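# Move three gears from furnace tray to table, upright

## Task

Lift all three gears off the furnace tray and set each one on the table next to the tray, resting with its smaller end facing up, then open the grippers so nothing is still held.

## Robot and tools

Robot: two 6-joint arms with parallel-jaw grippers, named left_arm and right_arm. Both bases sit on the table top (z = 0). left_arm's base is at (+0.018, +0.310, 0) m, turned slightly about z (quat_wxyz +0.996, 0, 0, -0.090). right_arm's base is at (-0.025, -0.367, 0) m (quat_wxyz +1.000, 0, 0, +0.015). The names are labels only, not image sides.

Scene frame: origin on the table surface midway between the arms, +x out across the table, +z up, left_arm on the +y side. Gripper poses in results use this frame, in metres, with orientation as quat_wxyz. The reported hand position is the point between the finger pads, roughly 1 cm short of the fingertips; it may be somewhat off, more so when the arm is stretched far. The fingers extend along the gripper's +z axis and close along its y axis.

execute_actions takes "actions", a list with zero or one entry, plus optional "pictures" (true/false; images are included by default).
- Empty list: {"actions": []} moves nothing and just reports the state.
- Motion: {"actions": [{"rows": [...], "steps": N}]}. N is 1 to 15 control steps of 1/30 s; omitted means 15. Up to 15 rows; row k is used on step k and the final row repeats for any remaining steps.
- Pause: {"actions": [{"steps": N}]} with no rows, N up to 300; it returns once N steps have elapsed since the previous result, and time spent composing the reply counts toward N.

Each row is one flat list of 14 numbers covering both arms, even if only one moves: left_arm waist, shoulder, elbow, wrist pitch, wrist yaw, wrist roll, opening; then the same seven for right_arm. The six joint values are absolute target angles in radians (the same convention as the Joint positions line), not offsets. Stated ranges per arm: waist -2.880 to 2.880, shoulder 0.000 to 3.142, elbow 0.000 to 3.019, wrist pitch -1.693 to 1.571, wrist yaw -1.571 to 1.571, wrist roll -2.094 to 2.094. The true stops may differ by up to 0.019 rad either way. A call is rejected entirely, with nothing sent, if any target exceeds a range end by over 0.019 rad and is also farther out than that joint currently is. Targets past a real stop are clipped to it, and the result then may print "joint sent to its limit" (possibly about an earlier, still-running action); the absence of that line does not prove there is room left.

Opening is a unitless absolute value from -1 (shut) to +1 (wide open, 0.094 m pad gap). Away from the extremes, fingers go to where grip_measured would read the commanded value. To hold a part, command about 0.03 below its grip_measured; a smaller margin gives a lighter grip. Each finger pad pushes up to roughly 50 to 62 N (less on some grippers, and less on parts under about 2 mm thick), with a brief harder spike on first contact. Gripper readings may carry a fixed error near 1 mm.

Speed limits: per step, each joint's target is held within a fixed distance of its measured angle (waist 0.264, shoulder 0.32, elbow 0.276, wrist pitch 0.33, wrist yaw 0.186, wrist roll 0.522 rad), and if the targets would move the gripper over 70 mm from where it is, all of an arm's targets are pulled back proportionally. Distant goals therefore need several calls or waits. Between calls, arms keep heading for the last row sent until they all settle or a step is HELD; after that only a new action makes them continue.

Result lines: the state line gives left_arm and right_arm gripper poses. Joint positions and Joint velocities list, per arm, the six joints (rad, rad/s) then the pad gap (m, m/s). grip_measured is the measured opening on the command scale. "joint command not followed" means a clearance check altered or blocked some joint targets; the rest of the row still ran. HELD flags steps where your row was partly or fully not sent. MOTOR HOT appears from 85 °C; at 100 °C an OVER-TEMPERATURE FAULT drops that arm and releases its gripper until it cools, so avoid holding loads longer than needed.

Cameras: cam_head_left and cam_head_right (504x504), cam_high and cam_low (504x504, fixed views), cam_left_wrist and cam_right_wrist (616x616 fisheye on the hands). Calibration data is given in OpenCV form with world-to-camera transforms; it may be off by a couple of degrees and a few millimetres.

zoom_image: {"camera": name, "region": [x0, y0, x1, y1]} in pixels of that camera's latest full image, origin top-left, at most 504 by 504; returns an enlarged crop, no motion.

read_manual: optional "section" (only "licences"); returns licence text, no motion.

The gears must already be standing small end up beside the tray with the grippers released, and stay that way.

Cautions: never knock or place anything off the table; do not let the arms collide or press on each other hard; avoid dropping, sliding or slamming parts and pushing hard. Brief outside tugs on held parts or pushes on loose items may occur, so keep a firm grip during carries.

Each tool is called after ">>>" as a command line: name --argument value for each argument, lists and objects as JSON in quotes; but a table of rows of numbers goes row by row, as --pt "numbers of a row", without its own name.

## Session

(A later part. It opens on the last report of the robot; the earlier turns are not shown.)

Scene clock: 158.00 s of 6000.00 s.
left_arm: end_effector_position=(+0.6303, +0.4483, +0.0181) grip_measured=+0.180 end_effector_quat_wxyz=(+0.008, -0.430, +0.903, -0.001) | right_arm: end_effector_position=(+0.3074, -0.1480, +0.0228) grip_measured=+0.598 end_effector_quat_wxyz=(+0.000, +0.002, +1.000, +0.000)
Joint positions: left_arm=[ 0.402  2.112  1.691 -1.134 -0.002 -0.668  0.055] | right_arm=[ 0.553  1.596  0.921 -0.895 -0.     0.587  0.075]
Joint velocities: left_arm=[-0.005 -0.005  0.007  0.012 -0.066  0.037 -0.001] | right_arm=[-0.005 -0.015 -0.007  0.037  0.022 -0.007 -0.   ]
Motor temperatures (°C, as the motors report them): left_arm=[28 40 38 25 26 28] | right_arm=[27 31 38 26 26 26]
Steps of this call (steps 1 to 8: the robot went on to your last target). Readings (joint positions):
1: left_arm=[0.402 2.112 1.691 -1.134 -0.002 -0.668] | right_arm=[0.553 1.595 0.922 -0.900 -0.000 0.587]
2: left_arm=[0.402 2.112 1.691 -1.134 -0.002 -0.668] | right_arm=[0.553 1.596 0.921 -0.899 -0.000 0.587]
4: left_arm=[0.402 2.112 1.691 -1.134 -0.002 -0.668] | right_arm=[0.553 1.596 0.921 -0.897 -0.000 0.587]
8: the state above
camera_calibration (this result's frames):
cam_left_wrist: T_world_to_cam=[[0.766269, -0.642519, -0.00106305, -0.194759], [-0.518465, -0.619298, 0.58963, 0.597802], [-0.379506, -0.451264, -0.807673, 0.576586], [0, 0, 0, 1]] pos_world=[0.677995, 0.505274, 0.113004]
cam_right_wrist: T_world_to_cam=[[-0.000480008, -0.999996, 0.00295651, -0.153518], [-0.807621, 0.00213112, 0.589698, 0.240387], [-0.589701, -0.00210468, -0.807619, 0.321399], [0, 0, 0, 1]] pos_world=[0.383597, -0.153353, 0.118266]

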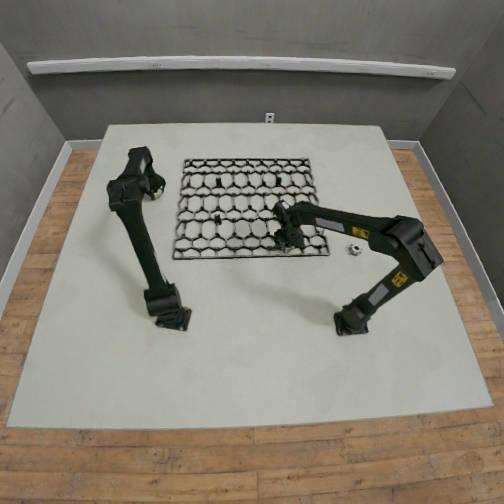

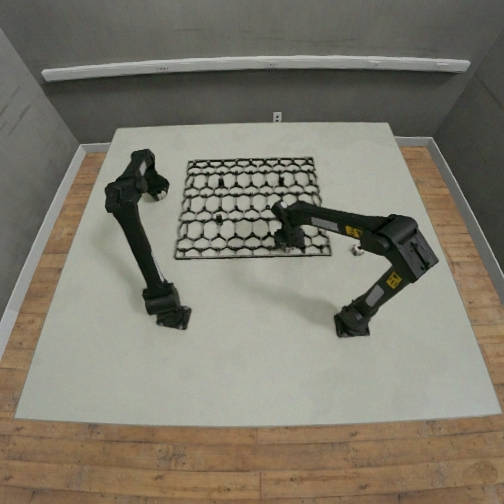

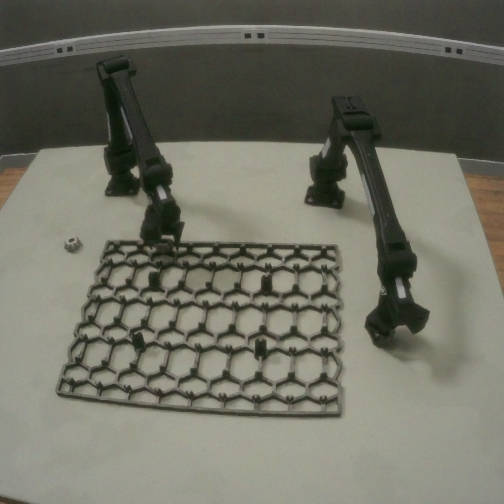

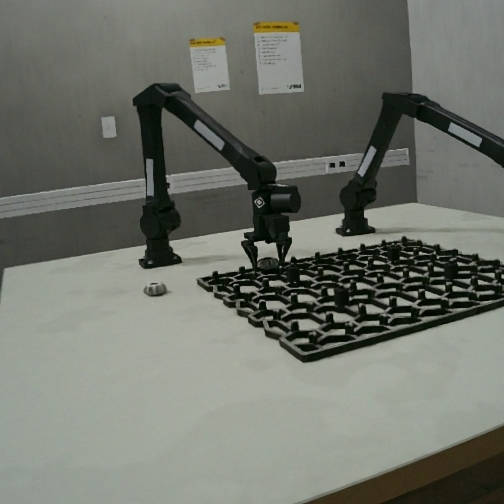

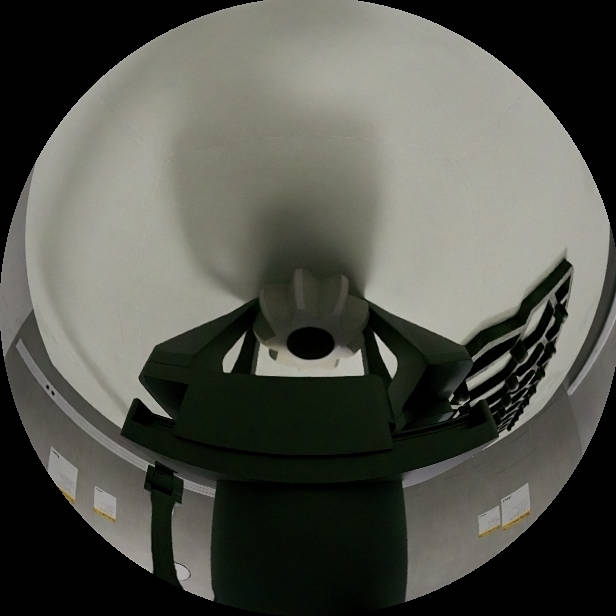

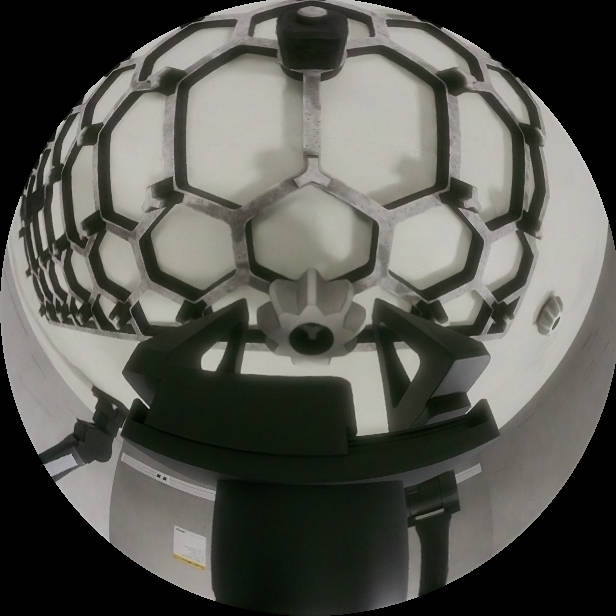

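>>> execute_actions --actions '[{"rows":[[0.40,2.1,1.69,-1.135,0,-0.67,0.2,0.55,1.596,0.92,-0.89,0,0.6,0.45],[0.40,2.1,1.69,-1.135,0,-0.67,0.3,0.55,1.596,0.92,-0.89,0,0.6,0.35],[0.40,2.1,1.69,-1.135,0,-0.67,0.5,0.55,1.596,0.92,-0.89,0,0.6,0.25],[0.40,2.1,1.69,-1.135,0,-0.67,0.7,0.55,1.596,0.92,-0.89,0,0.6,0.13]],"steps":12}]' --pictures false

>>> execute_actions --actions '[{"rows":[[0.40,2.1,1.72,-1.15,0,-0.67,0.7,0.55,1.59,0.95,-0.905,0,0.6,0.13],[0.40,2.1,1.74,-1.165,0,-0.67,0.7,0.55,1.58,0.97,-0.92,0,0.6,0.13],[0.40,2.1,1.76,-1.18,0,-0.67,0.7,0.55,1.57,0.98,-0.94,0,0.6,0.13],[0.40,2.1,1.78,-1.2,0,-0.67,0.7,0.55,1.56,0.99,-0.96,0,0.6,0.13],[0.40,2.1,1.80,-1.22,0,-0.67,0.7,0.55,1.55,1.0,-0.98,0,0.6,0.13],[0.40,2.1,1.82,-1.24,0,-0.67,0.7,0.55,1.54,1.01,-1.0,0,0.6,0.13],[0.40,2.1,1.84,-1.26,0,-0.67,0.7,0.55,1.53,1.02,-1.02,0,0.6,0.13],[0.40,2.1,1.86,-1.28,0,-0.67,0.7,0.55,1.52,1.03,-1.04,0,0.6,0.13],[0.40,2.1,1.87,-1.29,0,-0.67,0.7,0.55,1.51,1.04,-1.06,0,0.6,0.13],[0.40,2.1,1.87,-1.29,0,-0.67,0.7,0.55,1.505,1.05,-1.07,0,0.6,0.13]],"steps":15}]' --pictures false

>>> execute_actions --actions '[{"rows":[[0.40,2.1,1.87,-1.29,0,-0.67,0.7,0.57,1.505,1.05,-1.07,0,0.6,0.13],[0.40,2.1,1.87,-1.29,0,-0.67,0.7,0.6,1.505,1.05,-1.07,0,0.6,0.13],[0.40,2.1,1.87,-1.29,0,-0.67,0.7,0.64,1.505,1.05,-1.07,0,0.6,0.13],[0.40,2.1,1.87,-1.29,0,-0.67,0.7,0.68,1.505,1.05,-1.07,0,0.6,0.13],[0.40,2.1,1.87,-1.29,0,-0.67,0.7,0.72,1.505,1.05,-1.07,0,0.6,0.13],[0.40,2.1,1.87,-1.29,0,-0.67,0.7,0.76,1.505,1.05,-1.07,0,0.6,0.13],[0.40,2.1,1.87,-1.29,0,-0.67,0.7,0.80,1.505,1.05,-1.07,0,0.6,0.13],[0.40,2.1,1.87,-1.29,0,-0.67,0.7,0.84,1.505,1.05,-1.07,0,0.6,0.13],[0.40,2.1,1.87,-1.29,0,-0.67,0.7,0.88,1.505,1.05,-1.07,0,0.6,0.13],[0.40,2.1,1.87,-1.29,0,-0.67,0.7,0.92,1.505,1.05,-1.07,0,0.6,0.13],[0.40,2.1,1.87,-1.29,0,-0.67,0.7,0.96,1.505,1.05,-1.07,0,0.6,0.13],[0.40,2.1,1.87,-1.29,0,-0.67,0.7,0.99,1.505,1.05,-1.07,0,0.6,0.13],[0.40,2.1,1.87,-1.29,0,-0.67,0.7,1.02,1.505,1.05,-1.07,0,0.6,0.13],[0.40,2.1,1.87,-1.29,0,-0.67,0.7,1.04,1.505,1.05,-1.07,0,0.6,0.13],[0.40,2.1,1.87,-1.29,0,-0.67,0.7,1.05,1.505,1.05,-1.07,0,0.6,0.13]],"steps":15}]' --pictures false

>>> execute_actions --actions '[{"rows":[[0.40,2.1,1.87,-1.29,0,-0.67,0.7,1.05,1.515,0.995,-1.05,0,0.6,0.13],[0.40,2.1,1.87,-1.29,0,-0.67,0.7,1.05,1.522,0.988,-1.035,0,0.6,0.13],[0.40,2.1,1.87,-1.29,0,-0.67,0.7,1.05,1.53,0.98,-1.02,0,0.6,0.13],[0.40,2.1,1.87,-1.29,0,-0.67,0.7,1.05,1.538,0.973,-1.005,0,0.6,0.13],[0.40,2.1,1.87,-1.29,0,-0.67,0.7,1.05,1.546,0.966,-0.99,0,0.6,0.13],[0.40,2.1,1.87,-1.29,0,-0.67,0.7,1.05,1.554,0.959,-0.975,0,0.6,0.13],[0.40,2.1,1.87,-1.29,0,-0.67,0.7,1.05,1.562,0.952,-0.96,0,0.6,0.13],[0.40,2.1,1.87,-1.29,0,-0.67,0.7,1.05,1.57,0.945,-0.945,0,0.6,0.13],[0.40,2.1,1.87,-1.29,0,-0.67,0.7,1.05,1.578,0.938,-0.93,0,0.6,0.13],[0.40,2.1,1.87,-1.29,0,-0.67,0.7,1.05,1.585,0.932,-0.915,0,0.6,0.13],[0.40,2.1,1.87,-1.29,0,-0.67,0.7,1.05,1.59,0.926,-0.9,0,0.6,0.13],[0.40,2.1,1.87,-1.29,0,-0.67,0.7,1.05,1.593,0.922,-0.885,0,0.6,0.13],[0.40,2.1,1.87,-1.29,0,-0.67,0.7,1.05,1.595,0.918,-0.875,0,0.6,0.13],[0.40,2.1,1.87,-1.29,0,-0.67,0.7,1.05,1.597,0.915,-0.87,0,0.6,0.13]],"steps":15}]' --pictures false

>>> execute_actions --actions '[{"steps":8}]' --pictures false

Scene clock: 204.97 s of 6000.00 s.
left_arm: end_effector_position=(+0.6304, +0.4483, +0.0185) grip_measured=+0.697 end_effector_quat_wxyz=(+0.008, -0.430, +0.903, -0.001) | right_arm: end_effector_position=(+0.3075, -0.1480, +0.0228) grip_measured=+0.209 end_effector_quat_wxyz=(+0.001, +0.002, +1.000, +0.000)
Joint positions: left_arm=[ 0.402  2.111  1.691 -1.134 -0.002 -0.668  0.08 ] | right_arm=[ 0.553  1.596  0.921 -0.895  0.     0.587  0.057]
Joint velocities: left_arm=[-0.005 -0.005 -0.007  0.002 -0.022  0.037  0.   ] | right_arm=[ 0.005 -0.005  0.007  0.012  0.022  0.022  0.001]
Motor temperatures (°C, as the motors report them): left_arm=[28 41 37 25 26 28] | right_arm=[27 31 36 26 26 26]
Steps of this call (steps 1 to 15: the robot went on to your last target; steps 16 to 90: nothing new was sent; then 43.57 s passed at rest; steps 91 to 102: all 12 steps of this action). Readings (joint positions):
91: left_arm=[0.402 2.112 1.691 -1.134 -0.002 -0.668] | right_arm=[0.553 1.596 0.921 -0.895 -0.000 0.587]
92: left_arm=[0.402 2.112 1.691 -1.134 -0.002 -0.668] | right_arm=[0.553 1.596 0.921 -0.895 -0.000 0.587]
94: left_arm=[0.402 2.111 1.691 -1.134 -0.002 -0.668] | right_arm=[0.553 1.596 0.921 -0.895 0.000 0.587]
98: left_arm=[0.402 2.111 1.691 -1.134 -0.002 -0.668] | right_arm=[0.553 1.596 0.921 -0.895 0.000 0.587]
102: the state above

Scene clock: 205.47 s of 6000.00 s.
left_arm: end_effector_position=(+0.6537, +0.4535, +0.0775) grip_measured=+0.697 end_effector_quat_wxyz=(+0.019, -0.430, +0.903, -0.003) | right_arm: end_effector_position=(+0.3086, -0.1472, +0.0773) grip_measured=+0.209 end_effector_quat_wxyz=(-0.003, +0.002, +1.000, -0.002)
Joint positions: left_arm=[ 0.402  2.105  1.844 -1.272 -0.002 -0.668  0.08 ] | right_arm=[ 0.553  1.516  0.998 -1.059 -0.     0.587  0.057]
Joint velocities: left_arm=[-0.015  0.005  0.002 -0.051  0.022 -0.007  0.002] | right_arm=[-0.005 -0.151  0.085 -0.012  0.051 -0.11   0.   ]
Motor temperatures (°C, as the motors report them): left_arm=[28 41 37 25 26 28] | right_arm=[27 31 37 26 26 26]
Steps of this call (steps 1 to 15: all 15 steps of this action). Readings (joint positions):
1: left_arm=[0.402 2.111 1.691 -1.134 -0.002 -0.668] | right_arm=[0.553 1.596 0.921 -0.895 0.000 0.587]
2: left_arm=[0.402 2.111 1.693 -1.137 -0.002 -0.668] | right_arm=[0.553 1.596 0.922 -0.897 0.000 0.587]
4: left_arm=[0.402 2.111 1.704 -1.158 -0.002 -0.668] | right_arm=[0.553 1.596 0.927 -0.914 -0.000 0.587]
8: left_arm=[0.402 2.111 1.771 -1.230 -0.002 -0.668] | right_arm=[0.553 1.584 0.958 -0.983 -0.000 0.587]
15: the state above

Scene clock: 205.97 s of 6000.00 s.
left_arm: end_effector_position=(+0.6527, +0.4533, +0.0775) grip_measured=+0.697 end_effector_quat_wxyz=(+0.017, -0.430, +0.903, -0.003) | right_arm: end_effector_position=(+0.1665, -0.0150, +0.0801) grip_measured=+0.209 end_effector_quat_wxyz=(-0.001, -0.240, +0.971, +0.000)
Joint positions: left_arm=[ 0.402  2.105  1.844 -1.276 -0.002 -0.668  0.08 ] | right_arm=[ 1.042  1.512  1.002 -1.062 -0.003  0.589  0.057]
Joint velocities: left_arm=[ 0.005 -0.005 -0.007  0.002 -0.081 -0.007 -0.001] | right_arm=[ 0.816 -0.015  0.012  0.002 -0.081 -0.066 -0.001]
Motor temperatures (°C, as the motors report them): left_arm=[28 41 37 25 26 28] | right_arm=[27 31 37 26 26 26]
Steps of this call (steps 1 to 15: all 15 steps of this action). Readings (joint positions):
1: left_arm=[0.402 2.105 1.844 -1.274 -0.002 -0.668] | right_arm=[0.553 1.513 1.000 -1.059 -0.000 0.587]
2: left_arm=[0.402 2.105 1.844 -1.275 -0.002 -0.668] | right_arm=[0.557 1.512 1.001 -1.059 0.000 0.587]
4: left_arm=[0.402 2.105 1.844 -1.276 -0.002 -0.668] | right_arm=[0.581 1.512 1.002 -1.060 0.004 0.588]
8: left_arm=[0.402 2.105 1.844 -1.276 -0.002 -0.668] | right_arm=[0.729 1.512 1.002 -1.062 0.005 0.589]
15: the state above

Scene clock: 206.47 s of 6000.00 s.
left_arm: end_effector_position=(+0.6527, +0.4533, +0.0775) grip_measured=+0.697 end_effector_quat_wxyz=(+0.017, -0.430, +0.903, -0.003) | right_arm: end_effector_position=(+0.1595, -0.0205, +0.0152) grip_measured=+0.209 end_effector_quat_wxyz=(-0.007, -0.244, +0.970, -0.006)
Joint positions: left_arm=[ 0.402  2.105  1.844 -1.276 -0.002 -0.668  0.08 ] | right_arm=[ 1.051  1.609  0.911 -0.891 -0.003  0.589  0.057]
Joint velocities: left_arm=[ 0.015 -0.005 -0.007  0.017 -0.022  0.022 -0.001] | right_arm=[-0.005  0.132 -0.085  0.173  0.007 -0.081  0.   ]
Motor temperatures (°C, as the motors report them): left_arm=[28 41 38 25 26 28] | right_arm=[27 31 37 26 26 26]
Steps of this call (steps 1 to 15: all 15 steps of this action). Readings (joint positions):
1: left_arm=[0.402 2.105 1.844 -1.276 -0.002 -0.668] | right_arm=[1.065 1.512 1.001 -1.060 -0.004 0.589]
2: left_arm=[0.402 2.105 1.844 -1.276 -0.002 -0.668] | right_arm=[1.079 1.512 0.998 -1.057 -0.005 0.589]
4: left_arm=[0.402 2.105 1.844 -1.276 -0.002 -0.668] | right_arm=[1.083 1.515 0.987 -1.038 -0.005 0.589]
8: left_arm=[0.402 2.105 1.844 -1.276 -0.002 -0.668] | right_arm=[1.060 1.542 0.959 -0.983 -0.004 0.589]
15: the state above

Scene clock: 206.73 s of 6000.00 s.
left_arm: end_effector_position=(+0.6527, +0.4533, +0.0775) grip_measured=+0.697 end_effector_quat_wxyz=(+0.017, -0.430, +0.903, -0.003) | right_arm: end_effector_position=(+0.1595, -0.0206, +0.0117) grip_measured=+0.209 end_effector_quat_wxyz=(-0.007, -0.244, +0.970, -0.005)
Joint positions: left_arm=[ 0.402  2.105  1.844 -1.276 -0.002 -0.668  0.08 ] | right_arm=[ 1.051  1.614  0.906 -0.879 -0.003  0.589  0.057]
Joint velocities: left_arm=[-0.005 -0.024 -0.017 -0.007  0.066  0.007 -0.001] | right_arm=[-0.005 -0.005 -0.017  0.022 -0.066 -0.007 -0.002]
Motor temperatures (°C, as the motors report them): left_arm=[28 41 38 25 26 28] | right_arm=[27 31 37 26 26 26]
Steps of this call (steps 1 to 8: the robot went on to your last target). Readings (joint positions):
1: left_arm=[0.402 2.105 1.844 -1.276 -0.002 -0.668] | right_arm=[1.051 1.612 0.908 -0.887 -0.003 0.589]
2: left_arm=[0.402 2.105 1.844 -1.276 -0.002 -0.668] | right_arm=[1.051 1.614 0.907 -0.885 -0.003 0.589]
4: left_arm=[0.402 2.105 1.844 -1.276 -0.002 -0.668] | right_arm=[1.051 1.614 0.906 -0.883 -0.003 0.589]
8: the state above

>>> execute_actions --actions '[{"rows":[[0.40,2.1,1.87,-1.29,0,-0.67,0.7,1.05,1.61,0.9,-0.85,0,0.6,0.13],[0.40,2.1,1.87,-1.29,0,-0.67,0.7,1.05,1.61,0.9,-0.85,0,0.6,0.13],[0.40,2.1,1.87,-1.29,0,-0.67,0.7,1.05,1.61,0.9,-0.85,0,0.6,0.13],[0.40,2.1,1.87,-1.29,0,-0.67,0.7,1.05,1.61,0.9,-0.85,0,0.6,0.13],[0.40,2.1,1.87,-1.29,0,-0.67,0.7,1.05,1.61,0.9,-0.85,0,0.6,0.13],[0.40,2.1,1.87,-1.29,0,-0.67,0.7,1.05,1.61,0.9,-0.85,0,0.6,0.2],[0.40,2.1,1.87,-1.29,0,-0.67,0.7,1.05,1.61,0.9,-0.85,0,0.6,0.3],[0.40,2.1,1.87,-1.29,0,-0.67,0.7,1.05,1.61,0.9,-0.85,0,0.6,0.5],[0.40,2.1,1.87,-1.29,0,-0.67,0.7,1.05,1.61,0.9,-0.85,0,0.6,0.7]],"steps":13}]' --pictures false

>>> execute_actions --actions '[{"rows":[[0.40,2.1,1.87,-1.29,0,-0.67,0.7,1.05,1.59,0.94,-0.89,0,0.6,0.7],[0.40,2.1,1.87,-1.29,0,-0.67,0.7,1.05,1.575,0.96,-0.92,0,0.6,0.7],[0.40,2.1,1.87,-1.29,0,-0.67,0.7,1.05,1.56,0.975,-0.95,0,0.6,0.7],[0.40,2.1,1.87,-1.29,0,-0.67,0.7,1.05,1.545,0.99,-0.98,0,0.6,0.7],[0.40,2.1,1.87,-1.29,0,-0.67,0.7,1.05,1.53,1.0,-1.01,0,0.6,0.7]],"steps":15}]'

Scene clock: 217.77 s of 6000.00 s.
left_arm: end_effector_position=(+0.6527, +0.4533, +0.0775) grip_measured=+0.697 end_effector_quat_wxyz=(+0.017, -0.430, +0.903, -0.003) | right_arm: end_effector_position=(+0.1599, -0.0199, +0.0093) grip_measured=+0.697 end_effector_quat_wxyz=(-0.003, -0.244, +0.970, -0.001)
Joint positions: left_arm=[ 0.402  2.105  1.844 -1.276 -0.002 -0.668  0.08 ] | right_arm=[ 1.051  1.614  0.898 -0.859 -0.003  0.589  0.08 ]
Joint velocities: left_arm=[-0.005 -0.015 -0.012 -0.007 -0.007 -0.022 -0.   ] | right_arm=[-0.015  0.005 -0.012 -0.002 -0.022 -0.051  0.001]
Motor temperatures (°C, as the motors report them): left_arm=[28 41 39 25 26 28] | right_arm=[27 31 37 26 26 26]
Steps of this call (steps 1 to 30: the robot went on to your last target; steps 31 to 90: nothing new was sent; then 7.60 s passed at rest; steps 91 to 103: all 13 steps of this action). Readings (joint positions):
91: left_arm=[0.402 2.105 1.844 -1.276 -0.002 -0.668] | right_arm=[1.051 1.614 0.905 -0.875 -0.003 0.589]
92: left_arm=[0.402 2.105 1.844 -1.276 -0.002 -0.668] | right_arm=[1.051 1.614 0.903 -0.869 -0.003 0.589]
94: left_arm=[0.402 2.105 1.844 -1.276 -0.002 -0.668] | right_arm=[1.051 1.614 0.900 -0.862 -0.003 0.589]
98: left_arm=[0.402 2.105 1.844 -1.276 -0.002 -0.668] | right_arm=[1.051 1.614 0.898 -0.861 -0.003 0.589]
103: the state above

Scene clock: 218.27 s of 6000.00 s.
left_arm: end_effector_position=(+0.6527, +0.4533, +0.0775) grip_measured=+0.697 end_effector_quat_wxyz=(+0.017, -0.430, +0.903, -0.003) | right_arm: end_effector_position=(+0.1635, -0.0130, +0.0668) grip_measured=+0.698 end_effector_quat_wxyz=(+0.006, -0.244, +0.970, +0.009)
Joint positions: left_arm=[ 0.402  2.105  1.844 -1.276 -0.002 -0.668  0.08 ] | right_arm=[ 1.051  1.519  0.969 -1.    -0.003  0.589  0.08 ]
Joint velocities: left_arm=[ 0.015  0.005  0.002 -0.007  0.007  0.095  0.001] | right_arm=[ 0.005  0.024 -0.012 -0.051  0.007  0.051  0.001]
Motor temperatures (°C, as the motors report them): left_arm=[28 41 39 25 26 28] | right_arm=[27 31 37 26 26 26]
Steps of this call (steps 1 to 15: all 15 steps of this action). Readings (joint positions):
1: left_arm=[0.402 2.105 1.844 -1.276 -0.002 -0.668] | right_arm=[1.051 1.613 0.898 -0.862 -0.003 0.589]
2: left_arm=[0.402 2.105 1.844 -1.276 -0.002 -0.668] | right_arm=[1.051 1.612 0.900 -0.875 -0.003 0.589]
4: left_arm=[0.402 2.105 1.844 -1.276 -0.002 -0.668] | right_arm=[1.051 1.603 0.911 -0.922 -0.003 0.589]
8: left_arm=[0.402 2.105 1.844 -1.276 -0.002 -0.668] | right_arm=[1.051 1.555 0.948 -0.993 -0.003 0.589]
15: the state above
camera_calibration (this result's frames):
cam_left_wrist: T_world_to_cam=[[0.766189, -0.642537, 0.0100319, -0.209405], [-0.528891, -0.621652, 0.577774, 0.586277], [-0.365004, -0.44799, -0.816135, 0.625092], [0, 0, 0, 1]] pos_world=[0.698682, 0.509945, 0.173524]
cam_right_wrist: T_world_to_cam=[[0.475801, -0.879493, -0.0102323, -0.0941222], [-0.715252, -0.393666, 0.577444, 0.0784717], [-0.511887, -0.26743, -0.816366, 0.256761], [0, 0, 0, 1]] pos_world=[0.232343, 0.0167776, 0.163335]

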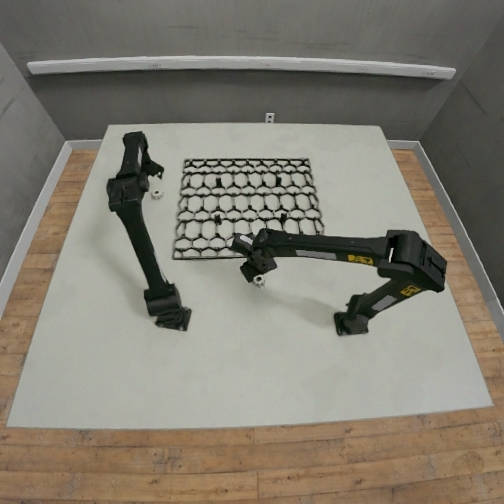

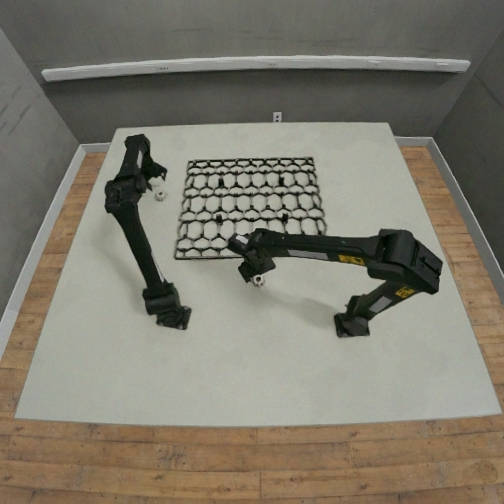

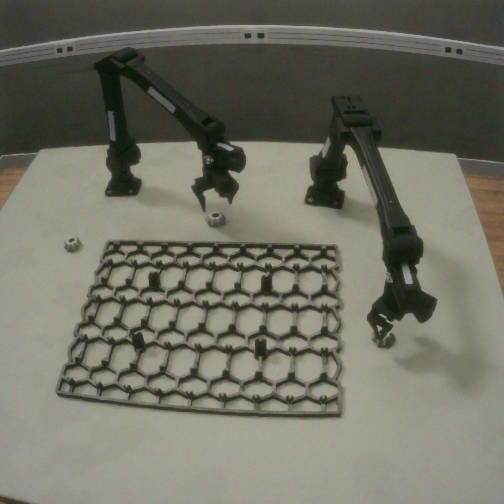

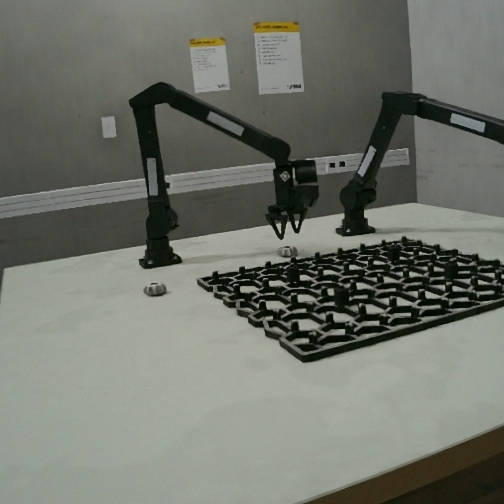

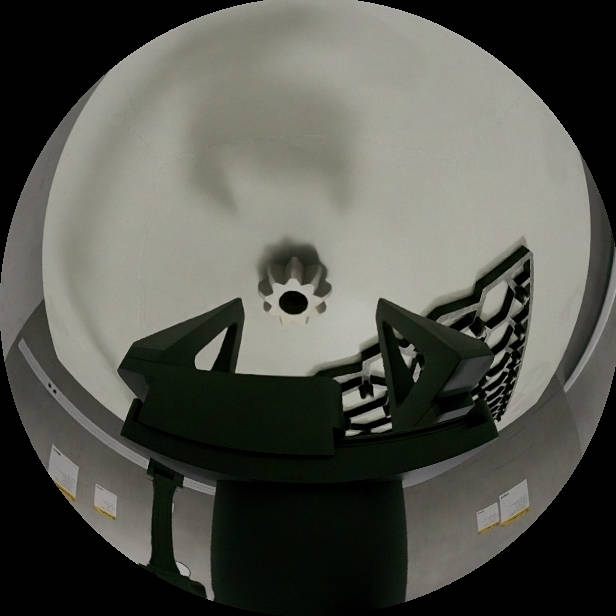

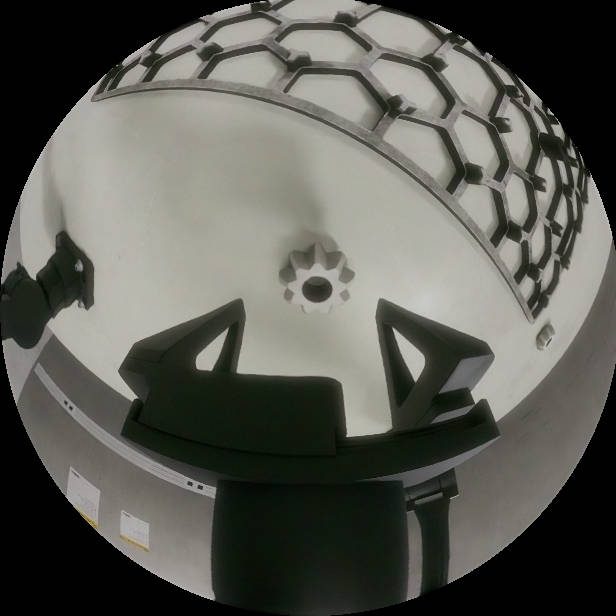

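>>> finished_scene --scene 2

The scene is finished: the task was done.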